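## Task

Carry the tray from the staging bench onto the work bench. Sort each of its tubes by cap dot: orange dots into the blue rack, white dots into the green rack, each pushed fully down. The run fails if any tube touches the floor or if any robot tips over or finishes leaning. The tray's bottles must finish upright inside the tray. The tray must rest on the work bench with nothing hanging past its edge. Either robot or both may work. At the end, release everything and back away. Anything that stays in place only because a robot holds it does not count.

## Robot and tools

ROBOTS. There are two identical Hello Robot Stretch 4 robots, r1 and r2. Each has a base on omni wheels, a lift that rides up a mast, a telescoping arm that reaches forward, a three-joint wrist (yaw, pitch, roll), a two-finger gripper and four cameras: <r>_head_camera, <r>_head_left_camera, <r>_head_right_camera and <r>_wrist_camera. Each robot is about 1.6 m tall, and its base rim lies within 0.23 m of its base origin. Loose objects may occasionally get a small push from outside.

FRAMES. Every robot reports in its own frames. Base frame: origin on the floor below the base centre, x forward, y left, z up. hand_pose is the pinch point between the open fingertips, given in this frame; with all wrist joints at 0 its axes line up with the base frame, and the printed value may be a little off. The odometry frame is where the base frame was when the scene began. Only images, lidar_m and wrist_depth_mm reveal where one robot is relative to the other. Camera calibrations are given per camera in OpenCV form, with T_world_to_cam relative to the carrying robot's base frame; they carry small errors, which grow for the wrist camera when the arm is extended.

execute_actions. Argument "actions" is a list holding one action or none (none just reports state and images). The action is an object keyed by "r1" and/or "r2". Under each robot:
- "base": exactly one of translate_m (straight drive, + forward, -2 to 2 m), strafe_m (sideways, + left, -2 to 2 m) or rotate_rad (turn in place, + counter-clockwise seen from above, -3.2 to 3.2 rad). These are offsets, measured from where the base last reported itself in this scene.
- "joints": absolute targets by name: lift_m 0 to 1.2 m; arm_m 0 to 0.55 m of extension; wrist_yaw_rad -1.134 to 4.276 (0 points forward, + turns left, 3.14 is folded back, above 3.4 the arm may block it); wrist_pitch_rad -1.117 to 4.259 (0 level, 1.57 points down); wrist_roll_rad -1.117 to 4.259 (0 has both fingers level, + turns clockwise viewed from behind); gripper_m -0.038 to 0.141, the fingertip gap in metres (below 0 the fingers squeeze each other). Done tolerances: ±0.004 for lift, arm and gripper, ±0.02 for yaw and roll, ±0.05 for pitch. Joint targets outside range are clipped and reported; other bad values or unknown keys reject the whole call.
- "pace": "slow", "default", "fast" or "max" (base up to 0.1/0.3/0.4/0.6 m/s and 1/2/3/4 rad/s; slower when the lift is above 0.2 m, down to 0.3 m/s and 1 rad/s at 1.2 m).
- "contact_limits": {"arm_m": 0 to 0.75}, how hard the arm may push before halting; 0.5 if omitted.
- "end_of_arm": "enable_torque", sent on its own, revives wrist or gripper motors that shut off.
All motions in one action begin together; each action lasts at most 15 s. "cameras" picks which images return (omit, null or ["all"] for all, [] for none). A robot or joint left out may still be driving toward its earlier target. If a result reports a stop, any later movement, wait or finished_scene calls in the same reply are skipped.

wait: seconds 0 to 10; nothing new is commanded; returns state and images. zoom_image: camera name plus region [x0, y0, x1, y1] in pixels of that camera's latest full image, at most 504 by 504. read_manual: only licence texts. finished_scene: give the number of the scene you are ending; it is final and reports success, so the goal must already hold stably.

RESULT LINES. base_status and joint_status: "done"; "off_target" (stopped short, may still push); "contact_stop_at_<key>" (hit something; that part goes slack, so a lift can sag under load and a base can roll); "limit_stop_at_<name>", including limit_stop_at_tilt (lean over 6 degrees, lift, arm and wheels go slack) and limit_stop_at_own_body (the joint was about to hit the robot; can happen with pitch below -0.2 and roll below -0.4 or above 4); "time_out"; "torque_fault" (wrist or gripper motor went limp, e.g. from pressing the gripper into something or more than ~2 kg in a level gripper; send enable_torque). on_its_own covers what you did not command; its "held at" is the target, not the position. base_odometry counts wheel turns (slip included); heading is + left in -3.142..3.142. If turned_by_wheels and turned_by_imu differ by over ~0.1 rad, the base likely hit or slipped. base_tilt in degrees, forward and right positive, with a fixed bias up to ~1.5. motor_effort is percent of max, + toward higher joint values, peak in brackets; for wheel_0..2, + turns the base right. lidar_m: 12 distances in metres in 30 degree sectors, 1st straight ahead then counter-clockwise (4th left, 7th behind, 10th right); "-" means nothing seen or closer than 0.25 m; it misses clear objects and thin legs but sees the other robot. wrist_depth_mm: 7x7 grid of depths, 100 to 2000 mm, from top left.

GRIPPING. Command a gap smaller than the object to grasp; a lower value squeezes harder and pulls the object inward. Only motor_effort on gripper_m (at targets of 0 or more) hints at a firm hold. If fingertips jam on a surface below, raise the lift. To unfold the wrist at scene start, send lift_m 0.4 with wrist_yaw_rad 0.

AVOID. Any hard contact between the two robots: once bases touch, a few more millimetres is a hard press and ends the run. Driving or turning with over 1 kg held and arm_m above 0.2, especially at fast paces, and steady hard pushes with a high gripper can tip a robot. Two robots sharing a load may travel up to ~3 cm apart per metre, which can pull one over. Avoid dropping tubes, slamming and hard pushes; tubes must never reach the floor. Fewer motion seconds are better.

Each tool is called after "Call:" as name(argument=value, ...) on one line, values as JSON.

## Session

Call:
execute_actions(actions=[{"r1":{"joints":{"lift_m":0.9,"wrist_yaw_rad":0}},"r2":{"joints":{"lift_m":0.9,"wrist_yaw_rad":0}}}], cameras=["r1_head_left_camera","r2_head_left_camera","r1_head_camera","r2_head_camera"])

Scene clock: 3.43 s.
r1.base_odometry: x=+0.000 y=+0.000 heading=+0.000 (m, m, rad; r1's odometry frame)
r1.turned_by_wheels: +0.000 (rad since the last result)
r1.turned_by_imu: +0.001 (rad since the last result)
r1.base_tilt: forward=+0.5 right=-0.2 (deg)
r1.lidar_m: 1.80 1.58 1.22 1.89 2.02 1.25 1.08 1.09 1.32 2.39 1.67 1.19
r1.base_status: not commanded
r1.joint_positions: lift_m=+0.900 arm_m=+0.000 wrist_yaw_rad=+0.000 wrist_pitch_rad=+0.013 wrist_roll_rad=+0.011 gripper_m=+0.057
r1.joint_status: all done
r1.motor_effort: lift_m=+20(20) arm_m=-1(2) wrist_yaw_rad=-1(7) wrist_pitch_rad=-6(7) wrist_roll_rad=+0(0) gripper_m=-1(5) wheel_0=+0(0) wheel_1=+0(0) wheel_2=+0(0) (%)
r1.hand_pose: x=+0.4594 y=-0.0873 z=+1.0744 quat_wxyz=(+1.000, +0.005, +0.006, +0.000) (m; r1's base frame)
r1.wrist_depth_mm: - - - - - - - / - - - - - - - / - - - - - - - / - - - - - - - / - - - - - - - / - - 214 - 200 1182 1160 / - - - 108 - 917 878
r2.base_odometry: x=+0.000 y=+0.000 heading=+0.000 (m, m, rad; r2's odometry frame)
r2.turned_by_wheels: +0.000 (rad since the last result)
r2.turned_by_imu: -0.001 (rad since the last result)
r2.base_tilt: forward=+0.4 right=+0.3 (deg)
r2.lidar_m: 0.73 0.71 0.80 1.28 3.98 1.53 1.32 2.58 1.74 2.11 1.84 0.93
r2.base_status: not commanded
r2.joint_positions: lift_m=+0.900 arm_m=+0.002 wrist_yaw_rad=+0.000 wrist_pitch_rad=-0.015 wrist_roll_rad=-0.012 gripper_m=+0.057
r2.joint_status: all done
r2.motor_effort: lift_m=+22(25) arm_m=-1(1) wrist_yaw_rad=-2(8) wrist_pitch_rad=-8(8) wrist_roll_rad=-1(0) gripper_m=-4(3) wheel_0=-1(1) wheel_1=+0(0) wheel_2=+0(0) (%)
r2.hand_pose: x=+0.4614 y=-0.0873 z=+1.0823 quat_wxyz=(+1.000, -0.006, -0.007, +0.000) (m; r2's base frame)
r2.wrist_depth_mm: 480 512 549 591 640 699 778 / 488 512 559 603 647 707 778 / 492 525 564 609 654 715 788 / 496 525 564 615 668 715 788 / 496 530 554 621 654 732 798 / 500 535 554 609 199 741 820 / 504 530 569 - 691 750 831
pictures: r1_head_camera, r1_head_left_camera, r2_head_camera, r2_head_left_camera
Images, in order (width x height): r1_head_camera 420x560, r1_head_left_camera 420x672, r2_head_camera 420x560, r2_head_left_camera 420x672.

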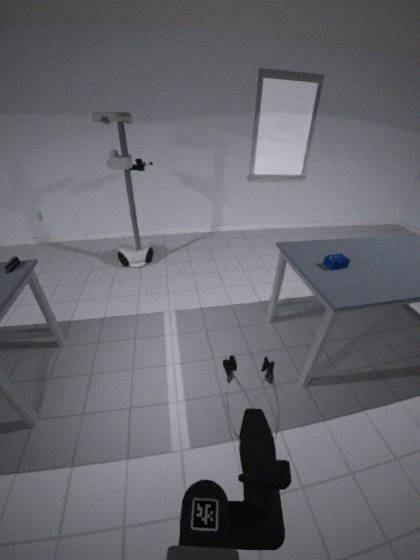

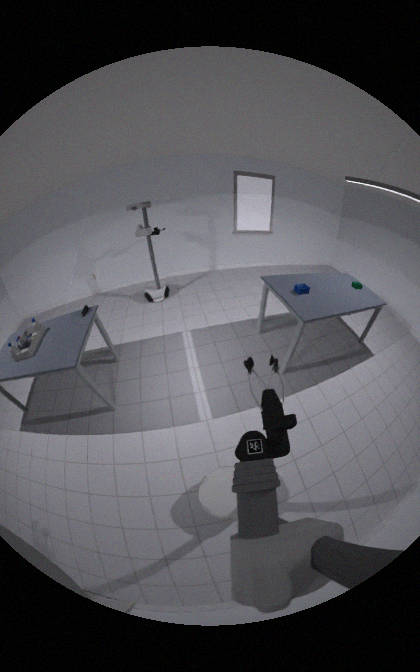

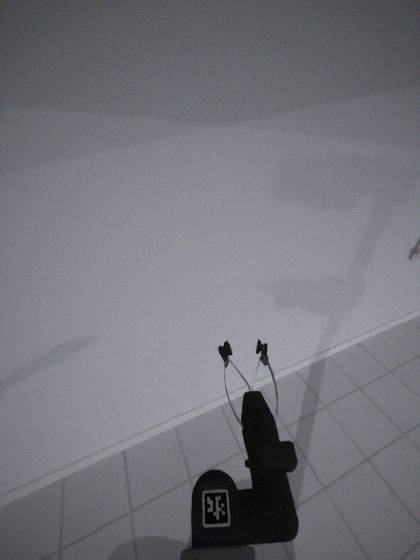

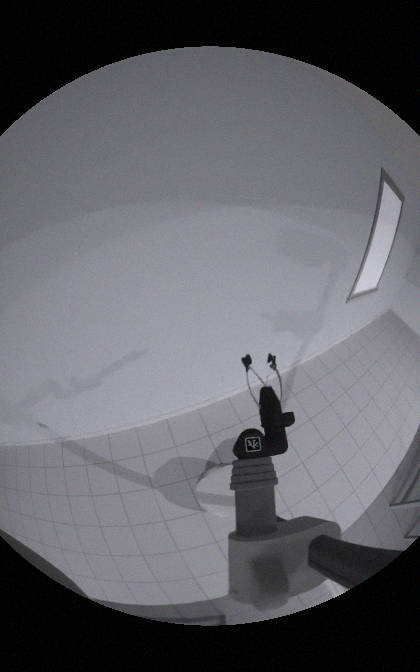

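Call:
execute_actions(actions=[{"r1":{"base":{"rotate_rad":0.225}},"r2":{"base":{"rotate_rad":-2.74}}}], cameras=[])

Call:
execute_actions(actions=[{"r1":{"base":{"strafe_m":1.5},"joints":{"wrist_pitch_rad":0.4},"pace":"max"},"r2":{"base":{"strafe_m":-1.3},"joints":{"wrist_pitch_rad":0.4},"pace":"max"}}], cameras=["r1_head_camera","r2_head_camera","r1_wrist_camera","r2_wrist_camera"])

Scene clock: 24.13 s.
r1.base_odometry: x=+0.000 y=+0.000 heading=+0.224 (m, m, rad; r1's odometry frame)
r1.turned_by_wheels: +0.224 (rad since the last result)
r1.turned_by_imu: +0.227 (rad since the last result)
r1.base_tilt: forward=+0.6 right=-0.2 (deg)
r1.lidar_m: 2.54 1.21 1.23 4.28 1.57 1.12 1.08 1.13 1.56 4.33 1.25 1.21
r1.base_status: done
r1.joint_positions: lift_m=+0.900 arm_m=+0.000 wrist_yaw_rad=+0.000 wrist_pitch_rad=+0.013 wrist_roll_rad=+0.011 gripper_m=+0.057
r1.joint_status: not commanded
r1.motor_effort: lift_m=+20(20) arm_m=-1(0) wrist_yaw_rad=+0(1) wrist_pitch_rad=-6(7) wrist_roll_rad=+0(0) gripper_m=-3(3) wheel_0=-5(8) wheel_1=-4(8) wheel_2=-3(10) (%)
r1.hand_pose: x=+0.4594 y=-0.0874 z=+1.0744 quat_wxyz=(+1.000, +0.005, +0.006, +0.000) (m; r1's base frame)
r1.wrist_depth_mm: - - - - - - - / - - - - - - - / - - - - - - - / - - - - - - - / - - - - - - - / - - 216 - 200 - 1160 / - - - 108 - - -
r2.base_odometry: x=+0.000 y=+0.000 heading=-2.740 (m, m, rad; r2's odometry frame)
r2.turned_by_wheels: -2.740 (rad since the last result)
r2.turned_by_imu: -2.732 (rad since the last result)
r2.base_tilt: forward=+0.3 right=+0.4 (deg)
r2.lidar_m: 2.47 1.74 1.87 2.54 1.04 0.75 0.71 0.80 1.10 3.52 1.68 1.32
r2.base_status: done
r2.joint_positions: lift_m=+0.900 arm_m=+0.002 wrist_yaw_rad=+0.000 wrist_pitch_rad=-0.015 wrist_roll_rad=-0.012 gripper_m=+0.057
r2.joint_status: not commanded
r2.motor_effort: lift_m=+21(22) arm_m=-1(1) wrist_yaw_rad=+0(1) wrist_pitch_rad=-9(9) wrist_roll_rad=-1(1) gripper_m=-3(3) wheel_0=+2(8) wheel_1=+0(9) wheel_2=+1(7) (%)
r2.hand_pose: x=+0.4614 y=-0.0874 z=+1.0824 quat_wxyz=(+1.000, -0.006, -0.007, +0.000) (m; r2's base frame)
r2.wrist_depth_mm: - - - - - - - / - - - - - - - / - - - - - - - / - - - - - - - / 1863 - - - - - - / - - - - 198 1060 1060 / - - - - - - -
pictures: none
No camera images: the call's "cameras" was empty. Leave "cameras" out to get every camera's image.

Scene clock: 29.30 s.
r1.base_odometry: x=-0.333 y=+1.462 heading=+0.224 (m, m, rad; r1's odometry frame)
r1.turned_by_wheels: +0.000 (rad since the last result)
r1.turned_by_imu: +0.010 (rad since the last result)
r1.base_tilt: forward=+0.5 right=-0.2 (deg)
r1.lidar_m: 0.87 0.90 2.96 2.87 1.55 1.10 1.03 1.11 1.54 3.42 2.51 0.91
r1.base_status: done
r1.joint_positions: lift_m=+0.900 arm_m=+0.000 wrist_yaw_rad=+0.000 wrist_pitch_rad=+0.402 wrist_roll_rad=+0.011 gripper_m=+0.057
r1.joint_status: all done
r1.motor_effort: lift_m=+20(20) arm_m=-1(1) wrist_yaw_rad=+0(2) wrist_pitch_rad=-5(5) wrist_roll_rad=+0(0) gripper_m=-1(3) wheel_0=-2(13) wheel_1=-1(18) wheel_2=+0(4) (%)
r1.hand_pose: x=+0.4365 y=-0.0874 z=+0.9653 quat_wxyz=(+0.980, +0.005, +0.199, -0.001) (m; r1's base frame)
r1.wrist_depth_mm: - - - - - - - / - - - - - - - / 1160 1160 891 1138 1308 - - / 788 788 831 842 866 891 - / 1808 1576 778 1576 768 798 798 / 1499 1576 215 1618 201 1537 1576 / 1281 1281 1336 108 1366 917 1430
r2.base_odometry: x=-0.508 y=+1.196 heading=-2.740 (m, m, rad; r2's odometry frame)
r2.turned_by_wheels: +0.000 (rad since the last result)
r2.turned_by_imu: -0.006 (rad since the last result)
r2.base_tilt: forward=+0.4 right=+0.3 (deg)
r2.lidar_m: 1.14 1.23 2.78 2.79 1.09 0.81 0.77 0.84 1.16 2.70 2.86 1.20
r2.base_status: done
r2.joint_positions: lift_m=+0.900 arm_m=+0.002 wrist_yaw_rad=+0.000 wrist_pitch_rad=+0.402 wrist_roll_rad=-0.012 gripper_m=+0.057
r2.joint_status: all done
r2.motor_effort: lift_m=+21(21) arm_m=-1(1) wrist_yaw_rad=+0(2) wrist_pitch_rad=-7(6) wrist_roll_rad=-1(1) gripper_m=-4(3) wheel_0=+0(9) wheel_1=+2(10) wheel_2=+0(0) (%)
r2.hand_pose: x=+0.4385 y=-0.0874 z=+0.9654 quat_wxyz=(+0.980, -0.006, +0.199, +0.001) (m; r2's base frame)
r2.wrist_depth_mm: - - - - - - - / - - - 1499 - - - / - 1118 1098 1098 1098 1118 - / - - - - - - - / 1921 1756 1921 1863 1921 1808 1921 / 1499 1430 1308 1308 199 1281 1499 / 1255 1229 1308 - 1308 1229 1308
pictures: r1_head_camera, r1_wrist_camera, r2_head_camera, r2_wrist_camera
camera_calibration (this result's frames):
r1_wrist_camera: T_world_to_cam=[[0.0156244, -0.99947, 0.0285461, -0.125173], [-0.415665, -0.0324583, -0.908938, 1.11023], [0.909383, 0.00233597, -0.415952, 0.233661], [0, 0, 0, 1]] pos_world=[0.250953, -0.0896164, 1.1099]
r2_wrist_camera: T_world_to_cam=[[0.0713989, -0.997301, 0.0171026, -0.122722], [-0.435196, -0.0465757, -0.89913, 1.09656], [0.8975, 0.0567539, -0.437347, 0.2611], [0, 0, 0, 1]] pos_world=[0.251646, -0.0861364, 1.10224]
Images, in order (width x height): r1_head_camera 420x560, r1_wrist_camera 616x392, r2_head_camera 420x560, r2_wrist_camera 616x392.

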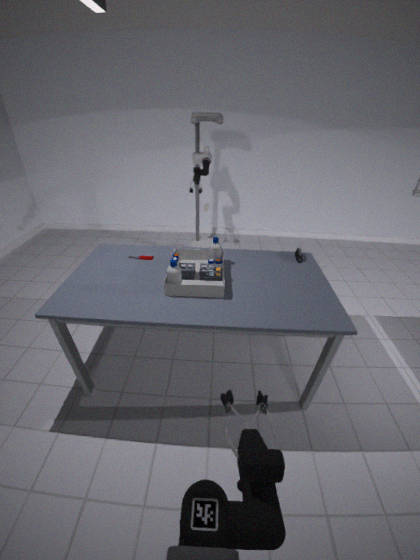

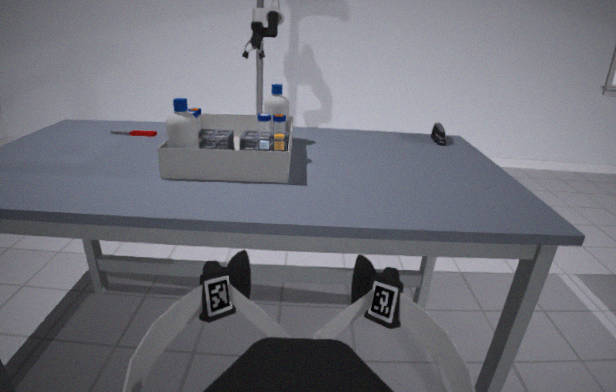

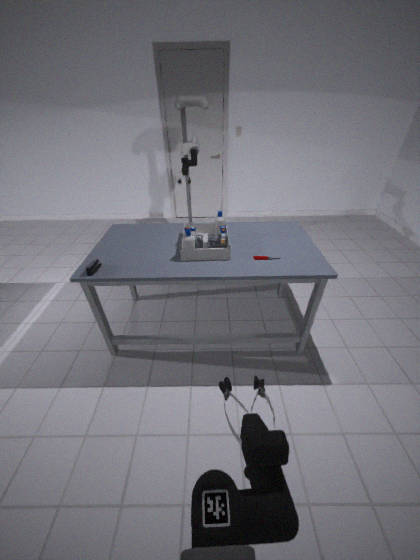

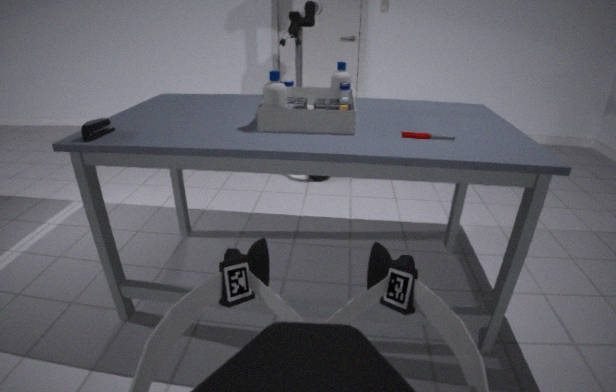

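Call:
execute_actions(actions=[{"r1":{"base":{"rotate_rad":-0.02},"joints":{"lift_m":1.08,"wrist_pitch_rad":1.57,"wrist_roll_rad":1.57}},"r2":{"base":{"rotate_rad":-0.03},"joints":{"lift_m":1.08,"wrist_pitch_rad":1.57,"wrist_roll_rad":1.57}}}], cameras=[])

Call:
execute_actions(actions=[{"r1":{"base":{"strafe_m":0.17}},"r2":{"base":{"strafe_m":0.08}}}], cameras=[])

Call:
execute_actions(actions=[{"r1":{"base":{"translate_m":0.46},"joints":{"arm_m":0.42}},"r2":{"base":{"translate_m":0.74},"joints":{"arm_m":0.42}}}], cameras=["r1_wrist_camera","r2_wrist_camera"])

Scene clock: 47.87 s.
r1.base_odometry: x=-0.333 y=+1.463 heading=+0.205 (m, m, rad; r1's odometry frame)
r1.turned_by_wheels: -0.019 (rad since the last result)
r1.turned_by_imu: -0.017 (rad since the last result)
r1.base_tilt: forward=+0.5 right=-0.4 (deg)
r1.lidar_m: 0.86 0.91 2.99 2.86 1.56 1.12 1.05 1.08 1.54 3.74 2.50 0.89
r1.base_status: done
r1.joint_positions: lift_m=+1.080 arm_m=+0.000 wrist_yaw_rad=+0.000 wrist_pitch_rad=+1.570 wrist_roll_rad=+1.570 gripper_m=+0.057
r1.joint_status: all done
r1.motor_effort: lift_m=+20(22) arm_m=-1(1) wrist_yaw_rad=-1(0) wrist_pitch_rad=+1(2) wrist_roll_rad=+1(6) gripper_m=-2(4) wheel_0=+5(3) wheel_1=+3(6) wheel_2=+4(7) (%)
r1.hand_pose: x=+0.1713 y=-0.0874 z=+0.9696 quat_wxyz=(+0.501, +0.500, +0.500, -0.499) (m; r1's base frame)
r1.wrist_depth_mm: 1160 1160 1160 1160 1160 1182 1182 / 1160 1182 1160 1182 1182 1160 1182 / 1182 1182 1182 1182 1182 1182 1182 / 1182 1182 1160 1025 976 1182 1205 / 1182 1182 1182 976 976 1205 347 / 1205 1182 215 1182 201 1182 1182 / 1182 1205 1182 108 1205 1205 1229
r2.base_odometry: x=-0.508 y=+1.196 heading=-2.769 (m, m, rad; r2's odometry frame)
r2.turned_by_wheels: -0.030 (rad since the last result)
r2.turned_by_imu: -0.030 (rad since the last result)
r2.base_tilt: forward=+0.4 right=+0.3 (deg)
r2.lidar_m: 1.14 1.21 2.75 3.03 1.15 0.82 0.77 0.83 1.15 2.70 2.79 1.19
r2.base_status: done
r2.joint_positions: lift_m=+1.080 arm_m=+0.002 wrist_yaw_rad=+0.000 wrist_pitch_rad=+1.570 wrist_roll_rad=+1.570 gripper_m=+0.057
r2.joint_status: all done
r2.motor_effort: lift_m=+22(20) arm_m=-1(1) wrist_yaw_rad=+1(1) wrist_pitch_rad=-1(1) wrist_roll_rad=+1(5) gripper_m=-5(4) wheel_0=+3(4) wheel_1=+0(4) wheel_2=+1(3) (%)
r2.hand_pose: x=+0.1733 y=-0.0874 z=+0.9695 quat_wxyz=(+0.501, +0.500, +0.500, -0.499) (m; r2's base frame)
r2.wrist_depth_mm: 1205 1182 1160 1182 1160 1118 1160 / 1205 1205 1205 1182 1205 1182 1182 / 1229 1205 1205 1205 1182 1160 1160 / 1229 1205 1205 1205 976 1205 1182 / 1229 1229 1182 991 976 1205 1182 / 1255 1229 1229 1025 198 1205 1205 / 1205 1229 1255 - 1205 1229 1229
pictures: none
No camera images: the call's "cameras" was empty. Leave "cameras" out to get every camera's image.

Scene clock: 49.70 s.
r1.base_odometry: x=-0.368 y=+1.629 heading=+0.205 (m, m, rad; r1's odometry frame)
r1.turned_by_wheels: +0.000 (rad since the last result)
r1.turned_by_imu: +0.002 (rad since the last result)
r1.base_tilt: forward=+0.6 right=-0.3 (deg)
r1.lidar_m: 0.85 0.90 2.81 2.69 1.56 1.12 1.05 1.10 1.53 3.71 2.64 0.91
r1.base_status: done
r1.joint_positions: lift_m=+1.080 arm_m=+0.000 wrist_yaw_rad=+0.000 wrist_pitch_rad=+1.570 wrist_roll_rad=+1.570 gripper_m=+0.057
r1.joint_status: not commanded
r1.motor_effort: lift_m=+20(20) arm_m=-1(1) wrist_yaw_rad=+0(1) wrist_pitch_rad=+1(1) wrist_roll_rad=+0(1) gripper_m=-3(2) wheel_0=-3(14) wheel_1=+2(14) wheel_2=+0(2) (%)
r1.hand_pose: x=+0.1713 y=-0.0874 z=+0.9696 quat_wxyz=(+0.501, +0.500, +0.500, -0.499) (m; r1's base frame)
r1.wrist_depth_mm: 1160 1160 1160 1182 1205 1160 1205 / 1182 1182 1182 1160 1160 1182 1182 / 1182 1160 1160 1160 1182 1160 1205 / 1160 1160 1182 1042 976 1205 1205 / 1160 1205 1182 976 991 1205 345 / 1205 1205 215 1205 200 1160 1205 / 1182 1182 1182 108 1205 1182 1205
r2.base_odometry: x=-0.479 y=+1.122 heading=-2.769 (m, m, rad; r2's odometry frame)
r2.turned_by_wheels: +0.000 (rad since the last result)
r2.turned_by_imu: +0.000 (rad since the last result)
r2.base_tilt: forward=+0.4 right=+0.3 (deg)
r2.lidar_m: 1.14 1.19 2.72 3.08 1.14 0.82 0.77 0.81 1.18 2.78 2.89 1.22
r2.base_status: done
r2.joint_positions: lift_m=+1.080 arm_m=+0.002 wrist_yaw_rad=+0.000 wrist_pitch_rad=+1.570 wrist_roll_rad=+1.570 gripper_m=+0.057
r2.joint_status: not commanded
r2.motor_effort: lift_m=+22(22) arm_m=-1(1) wrist_yaw_rad=+1(0) wrist_pitch_rad=-1(0) wrist_roll_rad=+1(1) gripper_m=-6(2) wheel_0=-1(12) wheel_1=+0(9) wheel_2=+0(1) (%)
r2.hand_pose: x=+0.1733 y=-0.0874 z=+0.9695 quat_wxyz=(+0.501, +0.500, +0.500, -0.499) (m; r2's base frame)
r2.wrist_depth_mm: 1205 1205 1182 1182 1160 1138 1118 / 1205 1182 1182 1182 1138 1160 1182 / 1205 1205 1182 1182 1160 1160 1160 / 1205 1229 1205 1182 976 1182 1160 / 1255 1255 1205 1008 976 1160 1182 / 1281 1255 1205 1008 198 1182 1160 / 1281 1229 1229 - 1205 1205 1205
pictures: none
No camera images: the call's "cameras" was empty. Leave "cameras" out to get every camera's image.

Scene clock: 53.67 s.
r1.base_odometry: x=+0.083 y=+1.723 heading=+0.205 (m, m, rad; r1's odometry frame)
r1.turned_by_wheels: +0.000 (rad since the last result)
r1.turned_by_imu: +0.003 (rad since the last result)
r1.base_tilt: forward=+0.6 right=-0.3 (deg)
r1.lidar_m: 0.40 0.43 0.59 2.69 2.22 1.60 1.51 1.59 2.19 2.50 0.59 0.43
r1.base_status: done
r1.joint_positions: lift_m=+1.080 arm_m=+0.419 wrist_yaw_rad=+0.000 wrist_pitch_rad=+1.570 wrist_roll_rad=+1.570 gripper_m=+0.057
r1.joint_status: all done
r1.motor_effort: lift_m=+20(20) arm_m=+4(6) wrist_yaw_rad=-1(0) wrist_pitch_rad=+1(1) wrist_roll_rad=+0(1) gripper_m=-2(3) wheel_0=+4(6) wheel_1=+4(11) wheel_2=-2(12) (%)
r1.hand_pose: x=+0.5904 y=-0.0874 z=+0.9696 quat_wxyz=(+0.501, +0.500, +0.500, -0.499) (m; r1's base frame)
r1.wrist_depth_mm: 427 424 430 427 433 1160 1182 / 427 427 430 430 430 1182 1205 / 366 424 430 430 436 1160 1182 / 320 421 427 433 436 976 976 / 430 430 433 436 436 960 976 / 379 404 216 433 201 991 1205 / 373 389 355 109 439 1205 1182
r2.base_odometry: x=-1.169 y=+0.853 heading=-2.769 (m, m, rad; r2's odometry frame)
r2.turned_by_wheels: +0.000 (rad since the last result)
r2.turned_by_imu: +0.005 (rad since the last result)
r2.base_tilt: forward=+0.4 right=+0.3 (deg)
r2.lidar_m: 0.42 0.44 0.61 2.45 2.16 1.56 1.51 1.61 2.21 2.80 0.58 0.43
r2.base_status: done
r2.joint_positions: lift_m=+1.080 arm_m=+0.419 wrist_yaw_rad=+0.000 wrist_pitch_rad=+1.570 wrist_roll_rad=+1.570 gripper_m=+0.057
r2.joint_status: all done
r2.motor_effort: lift_m=+22(22) arm_m=+5(6) wrist_yaw_rad=+2(0) wrist_pitch_rad=-1(1) wrist_roll_rad=+1(1) gripper_m=-3(2) wheel_0=+1(6) wheel_1=+1(6) wheel_2=+1(9) (%)
r2.hand_pose: x=+0.5904 y=-0.0874 z=+0.9695 quat_wxyz=(+0.501, +0.500, +0.500, -0.499) (m; r2's base frame)
r2.wrist_depth_mm: 430 430 427 424 421 1138 1138 / 433 430 424 427 424 1160 1160 / 317 368 424 427 424 1160 1182 / 433 402 436 430 424 976 960 / 439 430 427 433 430 976 960 / 445 379 375 433 198 1205 1182 / 324 384 332 - 433 1205 1160
pictures: r1_wrist_camera, r2_wrist_camera
camera_calibration (this result's frames):
r1_wrist_camera: T_world_to_cam=[[-0.999002, -0.0444646, -0.00425681, 0.586665], [-0.0445641, 0.998638, 0.0271509, 0.141526], [0.00304376, 0.0273135, -0.999622, 1.19869], [0, 0, 0, 1]] pos_world=[0.588738, -0.147988, 1.19689]
r2_wrist_camera: T_world_to_cam=[[-0.997656, -0.0329015, -0.0600018, 0.656563], [-0.03587, 0.99815, 0.0490851, 0.102644], [0.0582759, 0.0511223, -0.996991, 1.16418], [0, 0, 0, 1]] pos_world=[0.590862, -0.140368, 1.19504]
Images, in order (width x height): r1_wrist_camera 616x392, r2_wrist_camera 616x392.

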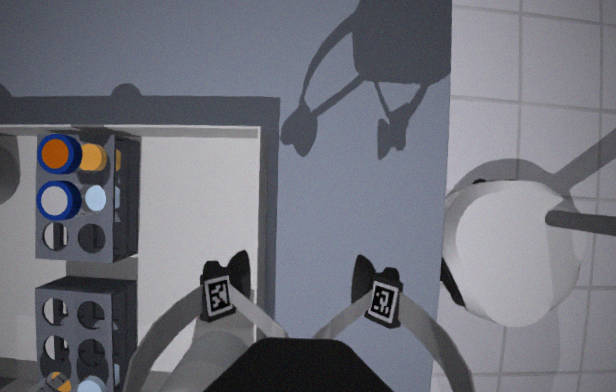

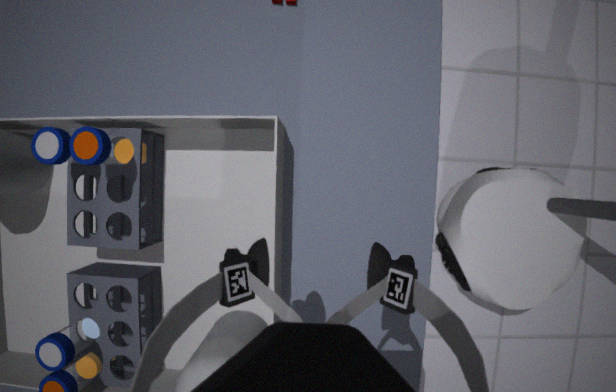

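Call:
execute_actions(actions=[{"r1":{"joints":{"arm_m":0.46}},"r2":{"joints":{"arm_m":0.467}}}], cameras=[])

Call:
execute_actions(actions=[{"r1":{"joints":{"lift_m":0.912}},"r2":{"joints":{"lift_m":0.912}}}], cameras=["r1_wrist_camera","r2_wrist_camera"])

Call:
execute_actions(actions=[{"r1":{"joints":{"gripper_m":-0.038}},"r2":{"joints":{"gripper_m":-0.038}}}], cameras=[])

Call:
execute_actions(actions=[{"r1":{"joints":{"lift_m":1.07},"pace":"slow"},"r2":{"joints":{"lift_m":1.07},"pace":"slow"}}], cameras=["r1_wrist_camera","r2_wrist_camera"])

Call:
execute_actions(actions=[{"r1":{"base":{"strafe_m":-1.1}},"r2":{"base":{"strafe_m":1.1}}}], cameras=[])

Scene clock: 67.00 s.
r1.base_odometry: x=+0.083 y=+1.723 heading=+0.205 (m, m, rad; r1's odometry frame)
r1.turned_by_wheels: +0.000 (rad since the last result)
r1.turned_by_imu: +0.001 (rad since the last result)
r1.base_tilt: forward=+0.6 right=-0.3 (deg)
r1.lidar_m: 0.41 0.42 0.58 2.69 2.23 1.60 1.53 1.57 2.20 2.52 0.63 0.44
r1.base_status: not commanded
r1.joint_positions: lift_m=+1.080 arm_m=+0.459 wrist_yaw_rad=+0.000 wrist_pitch_rad=+1.570 wrist_roll_rad=+1.570 gripper_m=+0.057
r1.joint_status: all done
r1.motor_effort: lift_m=+20(20) arm_m=+4(3) wrist_yaw_rad=-1(1) wrist_pitch_rad=+1(0) wrist_roll_rad=+0(0) gripper_m=-4(3) wheel_0=+4(4) wheel_1=+4(4) wheel_2=-2(2) (%)
r1.hand_pose: x=+0.6304 y=-0.0874 z=+0.9696 quat_wxyz=(+0.501, +0.500, +0.500, -0.499) (m; r1's base frame)
r1.wrist_depth_mm: 427 427 427 430 430 430 1182 / 427 427 433 430 433 1182 1160 / 427 368 427 427 433 1182 1160 / 427 370 427 430 436 976 991 / 430 399 430 436 433 976 991 / 433 399 215 433 200 976 976 / 430 373 433 109 439 1182 1205
r2.base_odometry: x=-1.169 y=+0.853 heading=-2.769 (m, m, rad; r2's odometry frame)
r2.turned_by_wheels: +0.000 (rad since the last result)
r2.turned_by_imu: -0.001 (rad since the last result)
r2.base_tilt: forward=+0.4 right=+0.3 (deg)
r2.lidar_m: 0.43 0.47 0.63 2.45 2.16 1.57 1.52 1.62 2.20 2.79 0.61 0.46
r2.base_status: not commanded
r2.joint_positions: lift_m=+1.080 arm_m=+0.466 wrist_yaw_rad=+0.000 wrist_pitch_rad=+1.570 wrist_roll_rad=+1.570 gripper_m=+0.057
r2.joint_status: all done
r2.motor_effort: lift_m=+22(22) arm_m=+5(6) wrist_yaw_rad=+0(1) wrist_pitch_rad=-1(1) wrist_roll_rad=+1(1) gripper_m=-3(4) wheel_0=+1(1) wheel_1=+1(1) wheel_2=+1(1) (%)
r2.hand_pose: x=+0.6373 y=-0.0874 z=+0.9695 quat_wxyz=(+0.501, +0.500, +0.500, -0.499) (m; r2's base frame)
r2.wrist_depth_mm: 427 427 427 421 418 1160 1118 / 436 427 430 424 424 1182 1160 / 387 319 424 424 427 1160 1160 / 433 373 430 430 433 976 960 / 442 436 427 436 427 960 960 / 442 377 433 362 198 1060 1160 / 445 362 436 - 433 1160 1182
pictures: none
No camera images: the call's "cameras" was empty. Leave "cameras" out to get every camera's image.

Scene clock: 68.77 s.
r1.base_odometry: x=+0.083 y=+1.723 heading=+0.205 (m, m, rad; r1's odometry frame)
r1.turned_by_wheels: +0.000 (rad since the last result)
r1.turned_by_imu: +0.001 (rad since the last result)
r1.base_tilt: forward=+0.5 right=-0.1 (deg)
r1.lidar_m: 0.40 0.44 0.60 2.69 2.23 1.60 1.51 1.61 2.20 2.49 0.62 0.43
r1.base_status: not commanded
r1.joint_positions: lift_m=+0.912 arm_m=+0.459 wrist_yaw_rad=+0.000 wrist_pitch_rad=+1.570 wrist_roll_rad=+1.570 gripper_m=+0.057
r1.joint_status: all done
r1.motor_effort: lift_m=+16(17) arm_m=+4(5) wrist_yaw_rad=+0(0) wrist_pitch_rad=+0(0) wrist_roll_rad=+2(0) gripper_m=-3(2) wheel_0=+4(4) wheel_1=+4(4) wheel_2=-2(2) (%)
r1.hand_pose: x=+0.6304 y=-0.0874 z=+0.8019 quat_wxyz=(+0.501, +0.500, +0.500, -0.499) (m; r1's base frame)
r1.wrist_depth_mm: 262 262 262 264 264 264 266 / 217 251 249 264 265 266 266 / 231 263 263 264 265 266 266 / 231 263 263 265 266 267 268 / 234 263 264 267 267 268 268 / 251 264 216 265 200 270 268 / 245 265 266 108 270 270 270
r2.base_odometry: x=-1.169 y=+0.853 heading=-2.769 (m, m, rad; r2's odometry frame)
r2.turned_by_wheels: +0.000 (rad since the last result)
r2.turned_by_imu: +0.000 (rad since the last result)
r2.base_tilt: forward=+0.4 right=+0.2 (deg)
r2.lidar_m: 0.43 0.46 0.64 2.44 2.18 1.60 1.51 1.60 2.22 2.79 0.62 0.45
r2.base_status: not commanded
r2.joint_positions: lift_m=+0.912 arm_m=+0.466 wrist_yaw_rad=+0.000 wrist_pitch_rad=+1.570 wrist_roll_rad=+1.570 gripper_m=+0.057
r2.joint_status: all done
r2.motor_effort: lift_m=+18(20) arm_m=+5(5) wrist_yaw_rad=+1(0) wrist_pitch_rad=-1(2) wrist_roll_rad=+1(1) gripper_m=-3(3) wheel_0=+1(1) wheel_1=+1(1) wheel_2=+1(1) (%)
r2.hand_pose: x=+0.6373 y=-0.0874 z=+0.8019 quat_wxyz=(+0.501, +0.500, +0.500, -0.499) (m; r2's base frame)
r2.wrist_depth_mm: 263 259 259 257 256 253 252 / 202 241 220 246 257 255 254 / 202 259 258 258 259 257 256 / 205 262 262 260 260 258 257 / 206 265 263 263 264 262 259 / 236 266 265 262 198 263 530 / 208 265 267 - 266 264 1025
pictures: r1_wrist_camera, r2_wrist_camera
camera_calibration (this result's frames):
r1_wrist_camera: T_world_to_cam=[[-0.999008, -0.0443172, -0.00424371, 0.625889], [-0.0444164, 0.998644, 0.0271515, 0.147768], [0.00303468, 0.027313, -0.999622, 1.03092], [0, 0, 0, 1]] pos_world=[0.628703, -0.147987, 1.02917]
r2_wrist_camera: T_world_to_cam=[[-0.99766, -0.0328394, -0.0599624, 0.693326], [-0.0358059, 0.998153, 0.0490865, 0.112515], [0.0582396, 0.0511187, -0.996993, 0.994329], [0, 0, 0, 1]] pos_world=[0.637823, -0.140368, 1.02739]
Images, in order (width x height): r1_wrist_camera 616x392, r2_wrist_camera 616x392.

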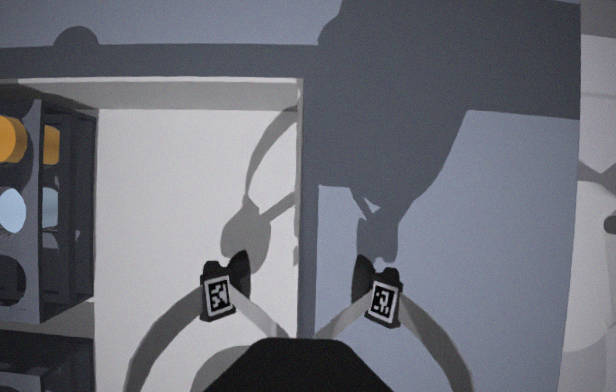

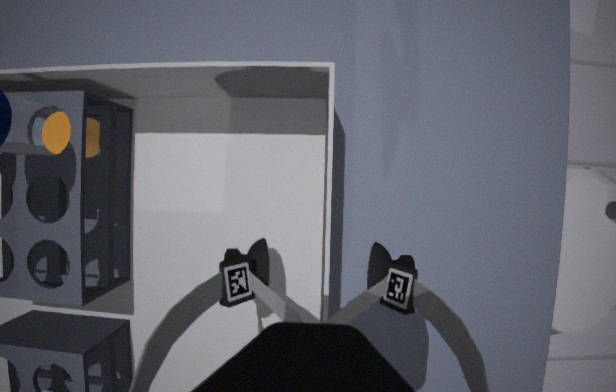

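Scene clock: 70.40 s.
r1.base_odometry: x=+0.083 y=+1.723 heading=+0.205 (m, m, rad; r1's odometry frame)
r1.turned_by_wheels: +0.000 (rad since the last result)
r1.turned_by_imu: +0.001 (rad since the last result)
r1.base_tilt: forward=+0.5 right=-0.4 (deg)
r1.lidar_m: 0.41 0.43 0.61 2.70 2.22 1.61 1.52 1.60 2.21 2.52 0.59 0.43
r1.base_status: not commanded
r1.joint_positions: lift_m=+0.912 arm_m=+0.459 wrist_yaw_rad=+0.000 wrist_pitch_rad=+1.570 wrist_roll_rad=+1.570 gripper_m=-0.037
r1.joint_status: all done
r1.motor_effort: lift_m=+19(19) arm_m=+4(4) wrist_yaw_rad=-1(1) wrist_pitch_rad=-1(4) wrist_roll_rad=+1(1) gripper_m=-20(20) wheel_0=+4(4) wheel_1=+4(4) wheel_2=-2(2) (%)
r1.hand_pose: x=+0.6304 y=-0.0874 z=+0.8016 quat_wxyz=(+0.500, +0.500, +0.500, -0.500) (m; r1's base frame)
r1.wrist_depth_mm: 259 258 260 262 262 263 264 / 211 220 219 262 263 263 264 / 224 253 254 255 263 265 264 / 224 254 255 264 264 265 266 / 229 255 256 257 264 266 267 / 230 256 183 206 183 266 270 / 236 257 258 108 266 268 270
r2.base_odometry: x=-1.169 y=+0.853 heading=-2.769 (m, m, rad; r2's odometry frame)
r2.turned_by_wheels: +0.000 (rad since the last result)
r2.turned_by_imu: +0.000 (rad since the last result)
r2.base_tilt: forward=+0.4 right=+0.3 (deg)
r2.lidar_m: 0.42 0.46 0.62 2.43 2.14 1.59 1.50 1.60 2.21 2.77 0.62 0.46
r2.base_status: not commanded
r2.joint_positions: lift_m=+0.912 arm_m=+0.466 wrist_yaw_rad=+0.000 wrist_pitch_rad=+1.570 wrist_roll_rad=+1.570 gripper_m=-0.037
r2.joint_status: all done
r2.motor_effort: lift_m=+21(21) arm_m=+4(5) wrist_yaw_rad=+1(2) wrist_pitch_rad=-2(9) wrist_roll_rad=+0(1) gripper_m=-24(22) wheel_0=+1(1) wheel_1=+1(1) wheel_2=+1(1) (%)
r2.hand_pose: x=+0.6373 y=-0.0874 z=+0.8016 quat_wxyz=(+0.500, +0.500, +0.500, -0.500) (m; r2's base frame)
r2.wrist_depth_mm: 258 258 256 255 255 251 251 / 196 220 220 246 257 254 254 / 206 254 253 252 256 256 254 / 228 255 254 253 258 257 257 / 200 257 257 212 260 259 259 / 235 258 180 197 180 260 530 / 210 257 260 - 264 262 1008
pictures: none
No camera images: the call's "cameras" was empty. Leave "cameras" out to get every camera's image.

Scene clock: 72.50 s.
r1.base_odometry: x=+0.083 y=+1.723 heading=+0.205 (m, m, rad; r1's odometry frame)
r1.turned_by_wheels: +0.000 (rad since the last result)
r1.turned_by_imu: +0.001 (rad since the last result)
r1.base_tilt: forward=+0.5 right=-0.2 (deg)
r1.lidar_m: 0.38 0.41 0.59 2.70 2.22 1.62 1.51 1.57 2.20 2.52 0.59 0.43
r1.base_status: not commanded
r1.joint_positions: lift_m=+1.070 arm_m=+0.459 wrist_yaw_rad=+0.000 wrist_pitch_rad=+1.570 wrist_roll_rad=+1.570 gripper_m=-0.037
r1.joint_status: all done
r1.motor_effort: lift_m=+24(22) arm_m=+4(4) wrist_yaw_rad=-1(1) wrist_pitch_rad=+0(1) wrist_roll_rad=+1(1) gripper_m=-18(20) wheel_0=+4(4) wheel_1=+4(4) wheel_2=-2(2) (%)
r1.hand_pose: x=+0.6304 y=-0.0874 z=+0.9593 quat_wxyz=(+0.500, +0.500, +0.500, -0.500) (m; r1's base frame)
r1.wrist_depth_mm: 410 413 415 413 415 418 1160 / 210 220 220 418 418 421 1160 / 223 253 253 255 421 424 1182 / 224 255 255 418 418 976 960 / 229 255 256 257 421 960 960 / 229 257 184 206 183 976 991 / 235 258 259 109 424 1182 1182
r2.base_odometry: x=-1.169 y=+0.853 heading=-2.769 (m, m, rad; r2's odometry frame)
r2.turned_by_wheels: +0.000 (rad since the last result)
r2.turned_by_imu: +0.000 (rad since the last result)
r2.base_tilt: forward=+0.5 right=+0.3 (deg)
r2.lidar_m: 0.43 0.44 0.64 2.43 2.15 1.57 1.51 1.62 2.25 2.78 0.62 0.43
r2.base_status: not commanded
r2.joint_positions: lift_m=+1.070 arm_m=+0.466 wrist_yaw_rad=+0.000 wrist_pitch_rad=+1.570 wrist_roll_rad=+1.570 gripper_m=-0.037
r2.joint_status: all done
r2.motor_effort: lift_m=+26(32) arm_m=+5(4) wrist_yaw_rad=+3(1) wrist_pitch_rad=-2(1) wrist_roll_rad=+1(0) gripper_m=-23(25) wheel_0=+1(2) wheel_1=+1(1) wheel_2=+1(1) (%)
r2.hand_pose: x=+0.6373 y=-0.0874 z=+0.9592 quat_wxyz=(+0.500, +0.500, +0.500, -0.500) (m; r2's base frame)
r2.wrist_depth_mm: 415 415 410 410 407 1160 1138 / 196 220 220 246 410 1138 1138 / 206 253 254 253 413 1160 1182 / 227 256 255 253 418 960 946 / 200 257 256 213 418 976 976 / 234 259 179 197 177 1025 1160 / 210 258 260 - 427 421 1160
pictures: r1_wrist_camera, r2_wrist_camera
camera_calibration (this result's frames):
r1_wrist_camera: T_world_to_cam=[[-0.999, -0.0445306, -0.00393979, 0.626223], [-0.0446214, 0.998635, 0.027165, 0.143609], [0.00272474, 0.0273136, -0.999623, 1.18843], [0, 0, 0, 1]] pos_world=[0.628767, -0.147988, 1.18655]
r2_wrist_camera: T_world_to_cam=[[-0.997668, -0.0325238, -0.0600042, 0.702833], [-0.0354921, 0.998164, 0.049085, 0.104594], [0.0582976, 0.0511002, -0.996991, 1.15116], [0, 0, 0, 1]] pos_world=[0.637797, -0.140368, 1.18473]
Images, in order (width x height): r1_wrist_camera 616x392, r2_wrist_camera 616x392.

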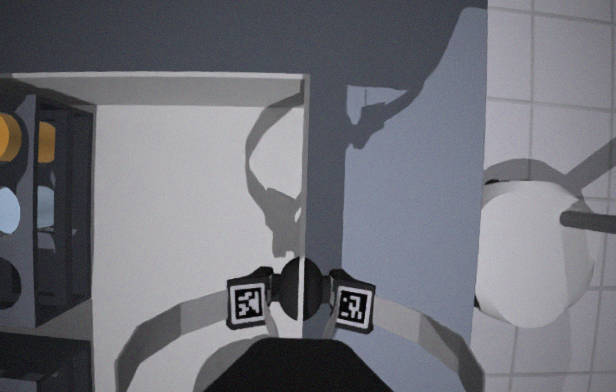

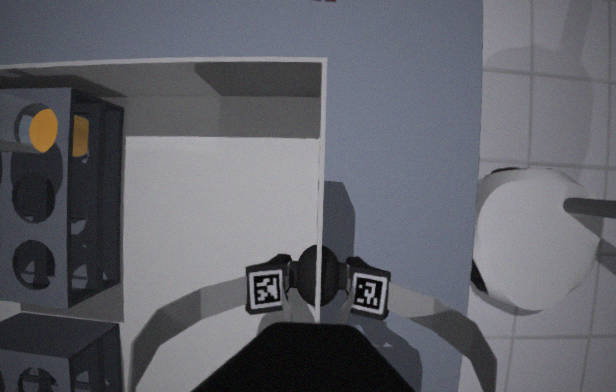

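Scene clock: 77.50 s.
r1.base_odometry: x=+0.307 y=+0.646 heading=+0.205 (m, m, rad; r1's odometry frame)
r1.turned_by_wheels: +0.000 (rad since the last result)
r1.turned_by_imu: +0.001 (rad since the last result)
r1.base_tilt: forward=+0.6 right=-0.3 (deg)
r1.lidar_m: 0.61 0.52 0.61 1.67 2.24 1.57 1.54 1.60 2.19 1.73 1.46 0.63
r1.base_status: done
r1.joint_positions: lift_m=+1.070 arm_m=+0.460 wrist_yaw_rad=+0.003 wrist_pitch_rad=+1.561 wrist_roll_rad=+1.570 gripper_m=-0.037
r1.joint_status: not commanded
r1.on_its_own: wrist_pitch_rad is at rest, and its effort (+27) is outside its rest range (-23 to +23)
r1.motor_effort: lift_m=+24(24) arm_m=+2(4) wrist_yaw_rad=-10(10) wrist_pitch_rad=+27(27) wrist_roll_rad=+1(1) gripper_m=-19(21) wheel_0=+5(16) wheel_1=-4(11) wheel_2=+2(2) (%)
r1.hand_pose: x=+0.6338 y=-0.0874 z=+0.9593 quat_wxyz=(+0.504, +0.501, +0.499, -0.496) (m; r1's base frame)
r1.wrist_depth_mm: 1160 1138 1160 1138 1138 1160 1160 / 220 227 222 1182 1160 1138 1182 / 226 253 254 1160 1138 1160 1160 / 226 255 254 1160 1160 1138 976 / 251 257 256 1160 1182 960 946 / 256 257 182 204 184 1182 976 / 245 258 258 108 1182 1182 1182
r2.base_odometry: x=-0.768 y=-0.172 heading=-2.769 (m, m, rad; r2's odometry frame)
r2.turned_by_wheels: +0.001 (rad since the last result)
r2.turned_by_imu: +0.001 (rad since the last result)
r2.base_tilt: forward=+0.5 right=+0.4 (deg)
r2.lidar_m: 0.59 3.35 1.38 1.87 2.12 1.56 1.50 1.61 2.21 1.73 0.64 0.56
r2.base_status: done
r2.joint_positions: lift_m=+1.070 arm_m=+0.467 wrist_yaw_rad=+0.003 wrist_pitch_rad=+1.560 wrist_roll_rad=+1.570 gripper_m=-0.037
r2.joint_status: not commanded
r2.on_its_own: wrist_pitch_rad is at rest, and its effort (+26) is outside its rest range (-23 to +23)
r2.motor_effort: lift_m=+25(26) arm_m=+2(5) wrist_yaw_rad=-9(10) wrist_pitch_rad=+26(26) wrist_roll_rad=+0(1) gripper_m=-23(23) wheel_0=+2(10) wheel_1=+0(8) wheel_2=+5(4) (%)
r2.hand_pose: x=+0.6407 y=-0.0874 z=+0.9593 quat_wxyz=(+0.504, +0.502, +0.498, -0.496) (m; r2's base frame)
r2.wrist_depth_mm: 723 1182 1182 1182 854 1160 1118 / 200 226 224 250 1160 1160 1138 / 206 254 254 251 1205 1182 1138 / 229 257 255 253 1182 1008 931 / 229 257 256 211 1182 976 946 / 234 258 181 185 178 1160 1078 / 216 258 258 - 1205 1182 1160
pictures: none
No camera images: the call's "cameras" was empty. Leave "cameras" out to get every camera's image.

Call:
execute_actions(actions=[{"r1":{"joints":{"arm_m":0.473},"pace":"slow"},"r2":{"joints":{"arm_m":0.48},"pace":"slow"}}], cameras=[])

Call:
execute_actions(actions=[{"r1":{"base":{"strafe_m":-1.1},"joints":{"arm_m":0.483}},"r2":{"base":{"strafe_m":1.1},"joints":{"arm_m":0.49}}}], cameras=["r1_head_right_camera"])

Scene clock: 86.10 s.
r1.base_odometry: x=+0.307 y=+0.646 heading=+0.205 (m, m, rad; r1's odometry frame)
r1.turned_by_wheels: +0.000 (rad since the last result)
r1.turned_by_imu: +0.001 (rad since the last result)
r1.base_tilt: forward=+0.7 right=-0.2 (deg)
r1.lidar_m: 0.61 0.52 0.59 1.70 2.21 1.59 1.53 1.59 2.18 1.74 1.45 0.64
r1.base_status: not commanded
r1.joint_positions: lift_m=+1.070 arm_m=+0.472 wrist_yaw_rad=+0.000 wrist_pitch_rad=+1.571 wrist_roll_rad=+1.570 gripper_m=-0.037
r1.joint_status: all done
r1.motor_effort: lift_m=+24(24) arm_m=+5(4) wrist_yaw_rad=+1(10) wrist_pitch_rad=-4(26) wrist_roll_rad=+1(1) gripper_m=-22(21) wheel_0=+5(5) wheel_1=-4(4) wheel_2=+2(2) (%)
r1.hand_pose: x=+0.6428 y=-0.0874 z=+0.9593 quat_wxyz=(+0.500, +0.500, +0.500, -0.500) (m; r1's base frame)
r1.wrist_depth_mm: 1138 1138 1160 1160 1160 1182 1160 / 210 221 219 1160 1182 1182 1160 / 222 253 253 254 1160 1160 1160 / 224 254 255 256 1182 1118 976 / 228 256 255 258 1160 960 976 / 228 256 183 206 183 1160 976 / 242 257 258 108 1182 1205 1182
r2.base_odometry: x=-0.768 y=-0.172 heading=-2.769 (m, m, rad; r2's odometry frame)
r2.turned_by_wheels: +0.000 (rad since the last result)
r2.turned_by_imu: -0.001 (rad since the last result)
r2.base_tilt: forward=+0.4 right=+0.2 (deg)
r2.lidar_m: 0.60 3.34 1.37 1.87 2.15 1.57 1.51 1.60 2.20 1.72 0.66 0.60
r2.base_status: not commanded
r2.joint_positions: lift_m=+1.070 arm_m=+0.479 wrist_yaw_rad=+0.000 wrist_pitch_rad=+1.571 wrist_roll_rad=+1.570 gripper_m=-0.037
r2.joint_status: all done
r2.motor_effort: lift_m=+25(25) arm_m=+5(6) wrist_yaw_rad=+2(9) wrist_pitch_rad=-5(26) wrist_roll_rad=+0(0) gripper_m=-23(23) wheel_0=+2(2) wheel_1=+0(0) wheel_2=+4(5) (%)
r2.hand_pose: x=+0.6498 y=-0.0874 z=+0.9593 quat_wxyz=(+0.500, +0.500, +0.500, -0.500) (m; r2's base frame)
r2.wrist_depth_mm: 683 1182 1160 1138 842 1138 1138 / 196 220 221 248 1138 1182 1138 / 205 254 252 252 1138 1182 1160 / 227 254 254 253 1182 1025 960 / 199 255 255 210 1182 960 960 / 234 259 180 184 181 1205 1182 / 208 256 257 - 1205 1205 1182
pictures: none
No camera images: the call's "cameras" was empty. Leave "cameras" out to get every camera's image.

Scene clock: 91.10 s.
r1.base_odometry: x=+0.531 y=-0.431 heading=+0.205 (m, m, rad; r1's odometry frame)
r1.turned_by_wheels: +0.000 (rad since the last result)
r1.turned_by_imu: -0.001 (rad since the last result)
r1.base_tilt: forward=+0.6 right=-0.2 (deg)
r1.lidar_m: 0.63 3.30 1.44 1.72 2.19 1.60 1.51 1.58 2.15 1.85 0.61 0.52
r1.base_status: done
r1.joint_positions: lift_m=+1.070 arm_m=+0.482 wrist_yaw_rad=+0.001 wrist_pitch_rad=+1.568 wrist_roll_rad=+1.570 gripper_m=-0.037
r1.joint_status: all done
r1.motor_effort: lift_m=+23(24) arm_m=+4(7) wrist_yaw_rad=-3(8) wrist_pitch_rad=+5(27) wrist_roll_rad=-1(0) gripper_m=-20(19) wheel_0=+5(14) wheel_1=-3(7) wheel_2=-1(1) (%)
r1.hand_pose: x=+0.6540 y=-0.0874 z=+0.9593 quat_wxyz=(+0.501, +0.500, +0.500, -0.499) (m; r1's base frame)
r1.wrist_depth_mm: 413 410 413 415 415 418 1160 / 210 220 220 1160 707 1160 1160 / 224 254 254 1182 1160 1182 1160 / 224 254 255 1160 1138 1138 960 / 231 256 257 257 1182 976 960 / 231 257 185 205 183 1182 991 / 236 258 260 108 1182 1182 1182
r2.base_odometry: x=-0.367 y=-1.196 heading=-2.768 (m, m, rad; r2's odometry frame)
r2.turned_by_wheels: +0.000 (rad since the last result)
r2.turned_by_imu: +0.001 (rad since the last result)
r2.base_tilt: forward=+0.4 right=+0.3 (deg)
r2.lidar_m: 0.62 0.50 0.67 3.72 2.10 1.56 1.50 1.58 2.18 1.73 1.51 0.64
r2.base_status: done
r2.joint_positions: lift_m=+1.070 arm_m=+0.489 wrist_yaw_rad=+0.000 wrist_pitch_rad=+1.568 wrist_roll_rad=+1.570 gripper_m=-0.037
r2.joint_status: all done
r2.motor_effort: lift_m=+25(26) arm_m=+4(8) wrist_yaw_rad=-2(9) wrist_pitch_rad=+5(27) wrist_roll_rad=+0(0) gripper_m=-24(23) wheel_0=+1(8) wheel_1=-1(8) wheel_2=+1(2) (%)
r2.hand_pose: x=+0.6611 y=-0.0874 z=+0.9593 quat_wxyz=(+0.501, +0.500, +0.500, -0.499) (m; r2's base frame)
r2.wrist_depth_mm: 1182 1160 1182 1138 1160 1138 1118 / 196 224 223 246 1182 1138 1138 / 206 254 253 251 1118 1160 1138 / 229 256 256 253 1182 1042 946 / 202 258 255 216 1182 960 976 / 233 258 179 196 178 1182 1060 / 210 256 259 - 1182 1205 1205
pictures: r1_head_right_camera
Images, in order (width x height): r1_head_right_camera 420x672.

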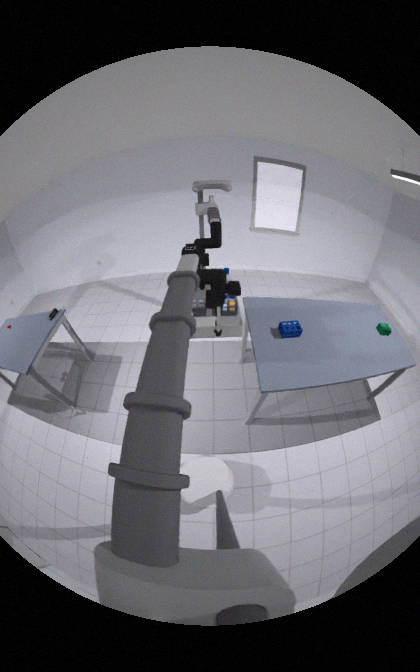

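Call:
execute_actions(actions=[{"r1":{"base":{"strafe_m":-0.9},"joints":{"arm_m":0.492}},"r2":{"base":{"strafe_m":0.9},"joints":{"arm_m":0.499}}}], cameras=["r1_head_right_camera","r1_wrist_camera","r2_wrist_camera"])

Scene clock: 99.80 s.
r1.base_odometry: x=+0.715 y=-1.312 heading=+0.205 (m, m, rad; r1's odometry frame)
r1.turned_by_wheels: +0.000 (rad since the last result)
r1.turned_by_imu: +0.001 (rad since the last result)
r1.base_tilt: forward=+0.7 right=-0.3 (deg)
r1.lidar_m: 0.43 0.47 0.63 2.32 2.21 1.57 1.49 1.58 2.14 2.91 0.64 0.47
r1.base_status: done
r1.joint_positions: lift_m=+1.070 arm_m=+0.491 wrist_yaw_rad=+0.002 wrist_pitch_rad=+1.565 wrist_roll_rad=+1.570 gripper_m=-0.037
r1.joint_status: all done
r1.motor_effort: lift_m=+24(23) arm_m=+3(6) wrist_yaw_rad=-6(6) wrist_pitch_rad=+15(17) wrist_roll_rad=+1(1) gripper_m=-21(20) wheel_0=+4(9) wheel_1=-4(13) wheel_2=+0(1) (%)
r1.hand_pose: x=+0.6643 y=-0.0874 z=+0.9593 quat_wxyz=(+0.502, +0.501, +0.499, -0.498) (m; r1's base frame)
r1.wrist_depth_mm: 415 415 415 415 418 418 1160 / 213 222 220 418 415 421 1182 / 224 254 253 418 415 421 1182 / 225 255 255 421 421 421 960 / 250 257 256 257 424 960 946 / 250 257 185 201 185 960 976 / 235 258 258 108 427 1182 1182
r2.base_odometry: x=-0.039 y=-2.035 heading=-2.768 (m, m, rad; r2's odometry frame)
r2.turned_by_wheels: +0.000 (rad since the last result)
r2.turned_by_imu: +0.001 (rad since the last result)
r2.base_tilt: forward=+0.4 right=+0.3 (deg)
r2.lidar_m: 0.47 0.48 0.69 2.83 2.10 1.51 1.44 1.56 2.17 2.41 0.69 0.49
r2.base_status: done
r2.joint_positions: lift_m=+1.070 arm_m=+0.498 wrist_yaw_rad=+0.002 wrist_pitch_rad=+1.564 wrist_roll_rad=+1.570 gripper_m=-0.037
r2.joint_status: all done
r2.motor_effort: lift_m=+25(25) arm_m=+3(7) wrist_yaw_rad=-5(6) wrist_pitch_rad=+14(14) wrist_roll_rad=+0(0) gripper_m=-24(22) wheel_0=+2(10) wheel_1=+0(9) wheel_2=+2(3) (%)
r2.hand_pose: x=+0.6713 y=-0.0874 z=+0.9593 quat_wxyz=(+0.502, +0.501, +0.499, -0.498) (m; r2's base frame)
r2.wrist_depth_mm: 418 415 415 410 404 1138 1138 / 198 224 224 245 410 1138 1138 / 200 253 253 252 413 1138 1138 / 228 256 255 254 418 960 960 / 229 257 255 253 415 946 960 / 234 259 180 196 179 1160 946 / 214 256 259 - 424 1205 1160
pictures: r1_head_right_camera, r1_wrist_camera, r2_wrist_camera
camera_calibration (this result's frames):
r1_wrist_camera: T_world_to_cam=[[-0.998879, -0.0464112, -0.00931621, 0.66503], [-0.046647, 0.998548, 0.0269258, 0.146686], [0.00805303, 0.0273302, -0.999594, 1.18481], [0, 0, 0, 1]] pos_world=[0.661586, -0.147989, 1.18658]
r2_wrist_camera: T_world_to_cam=[[-0.997276, -0.0342521, -0.0653277, 0.741401], [-0.0374833, 0.9981, 0.0488947, 0.107307], [0.0635288, 0.0512102, -0.996665, 1.14541], [0, 0, 0, 1]] pos_world=[0.670637, -0.140366, 1.18478]
Images, in order (width x height): r1_head_right_camera 420x672, r1_wrist_camera 616x392, r2_wrist_camera 616x392.

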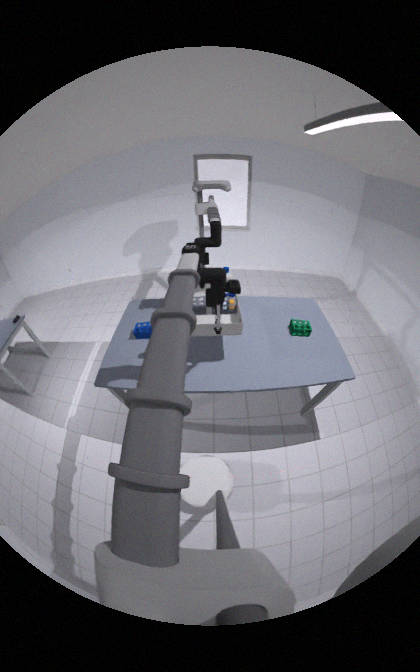

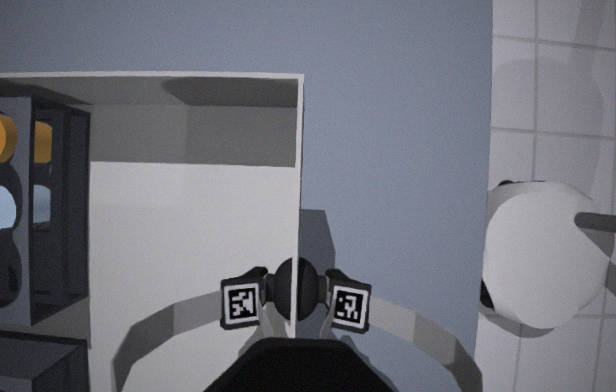

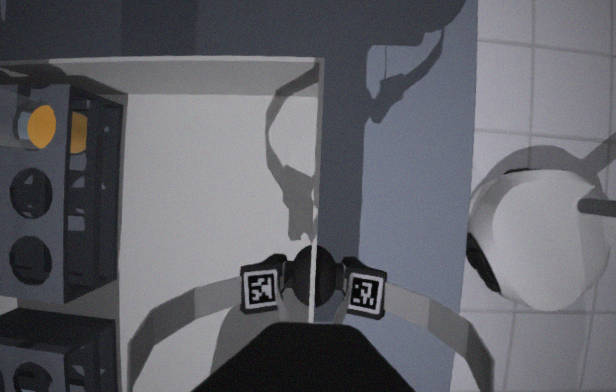

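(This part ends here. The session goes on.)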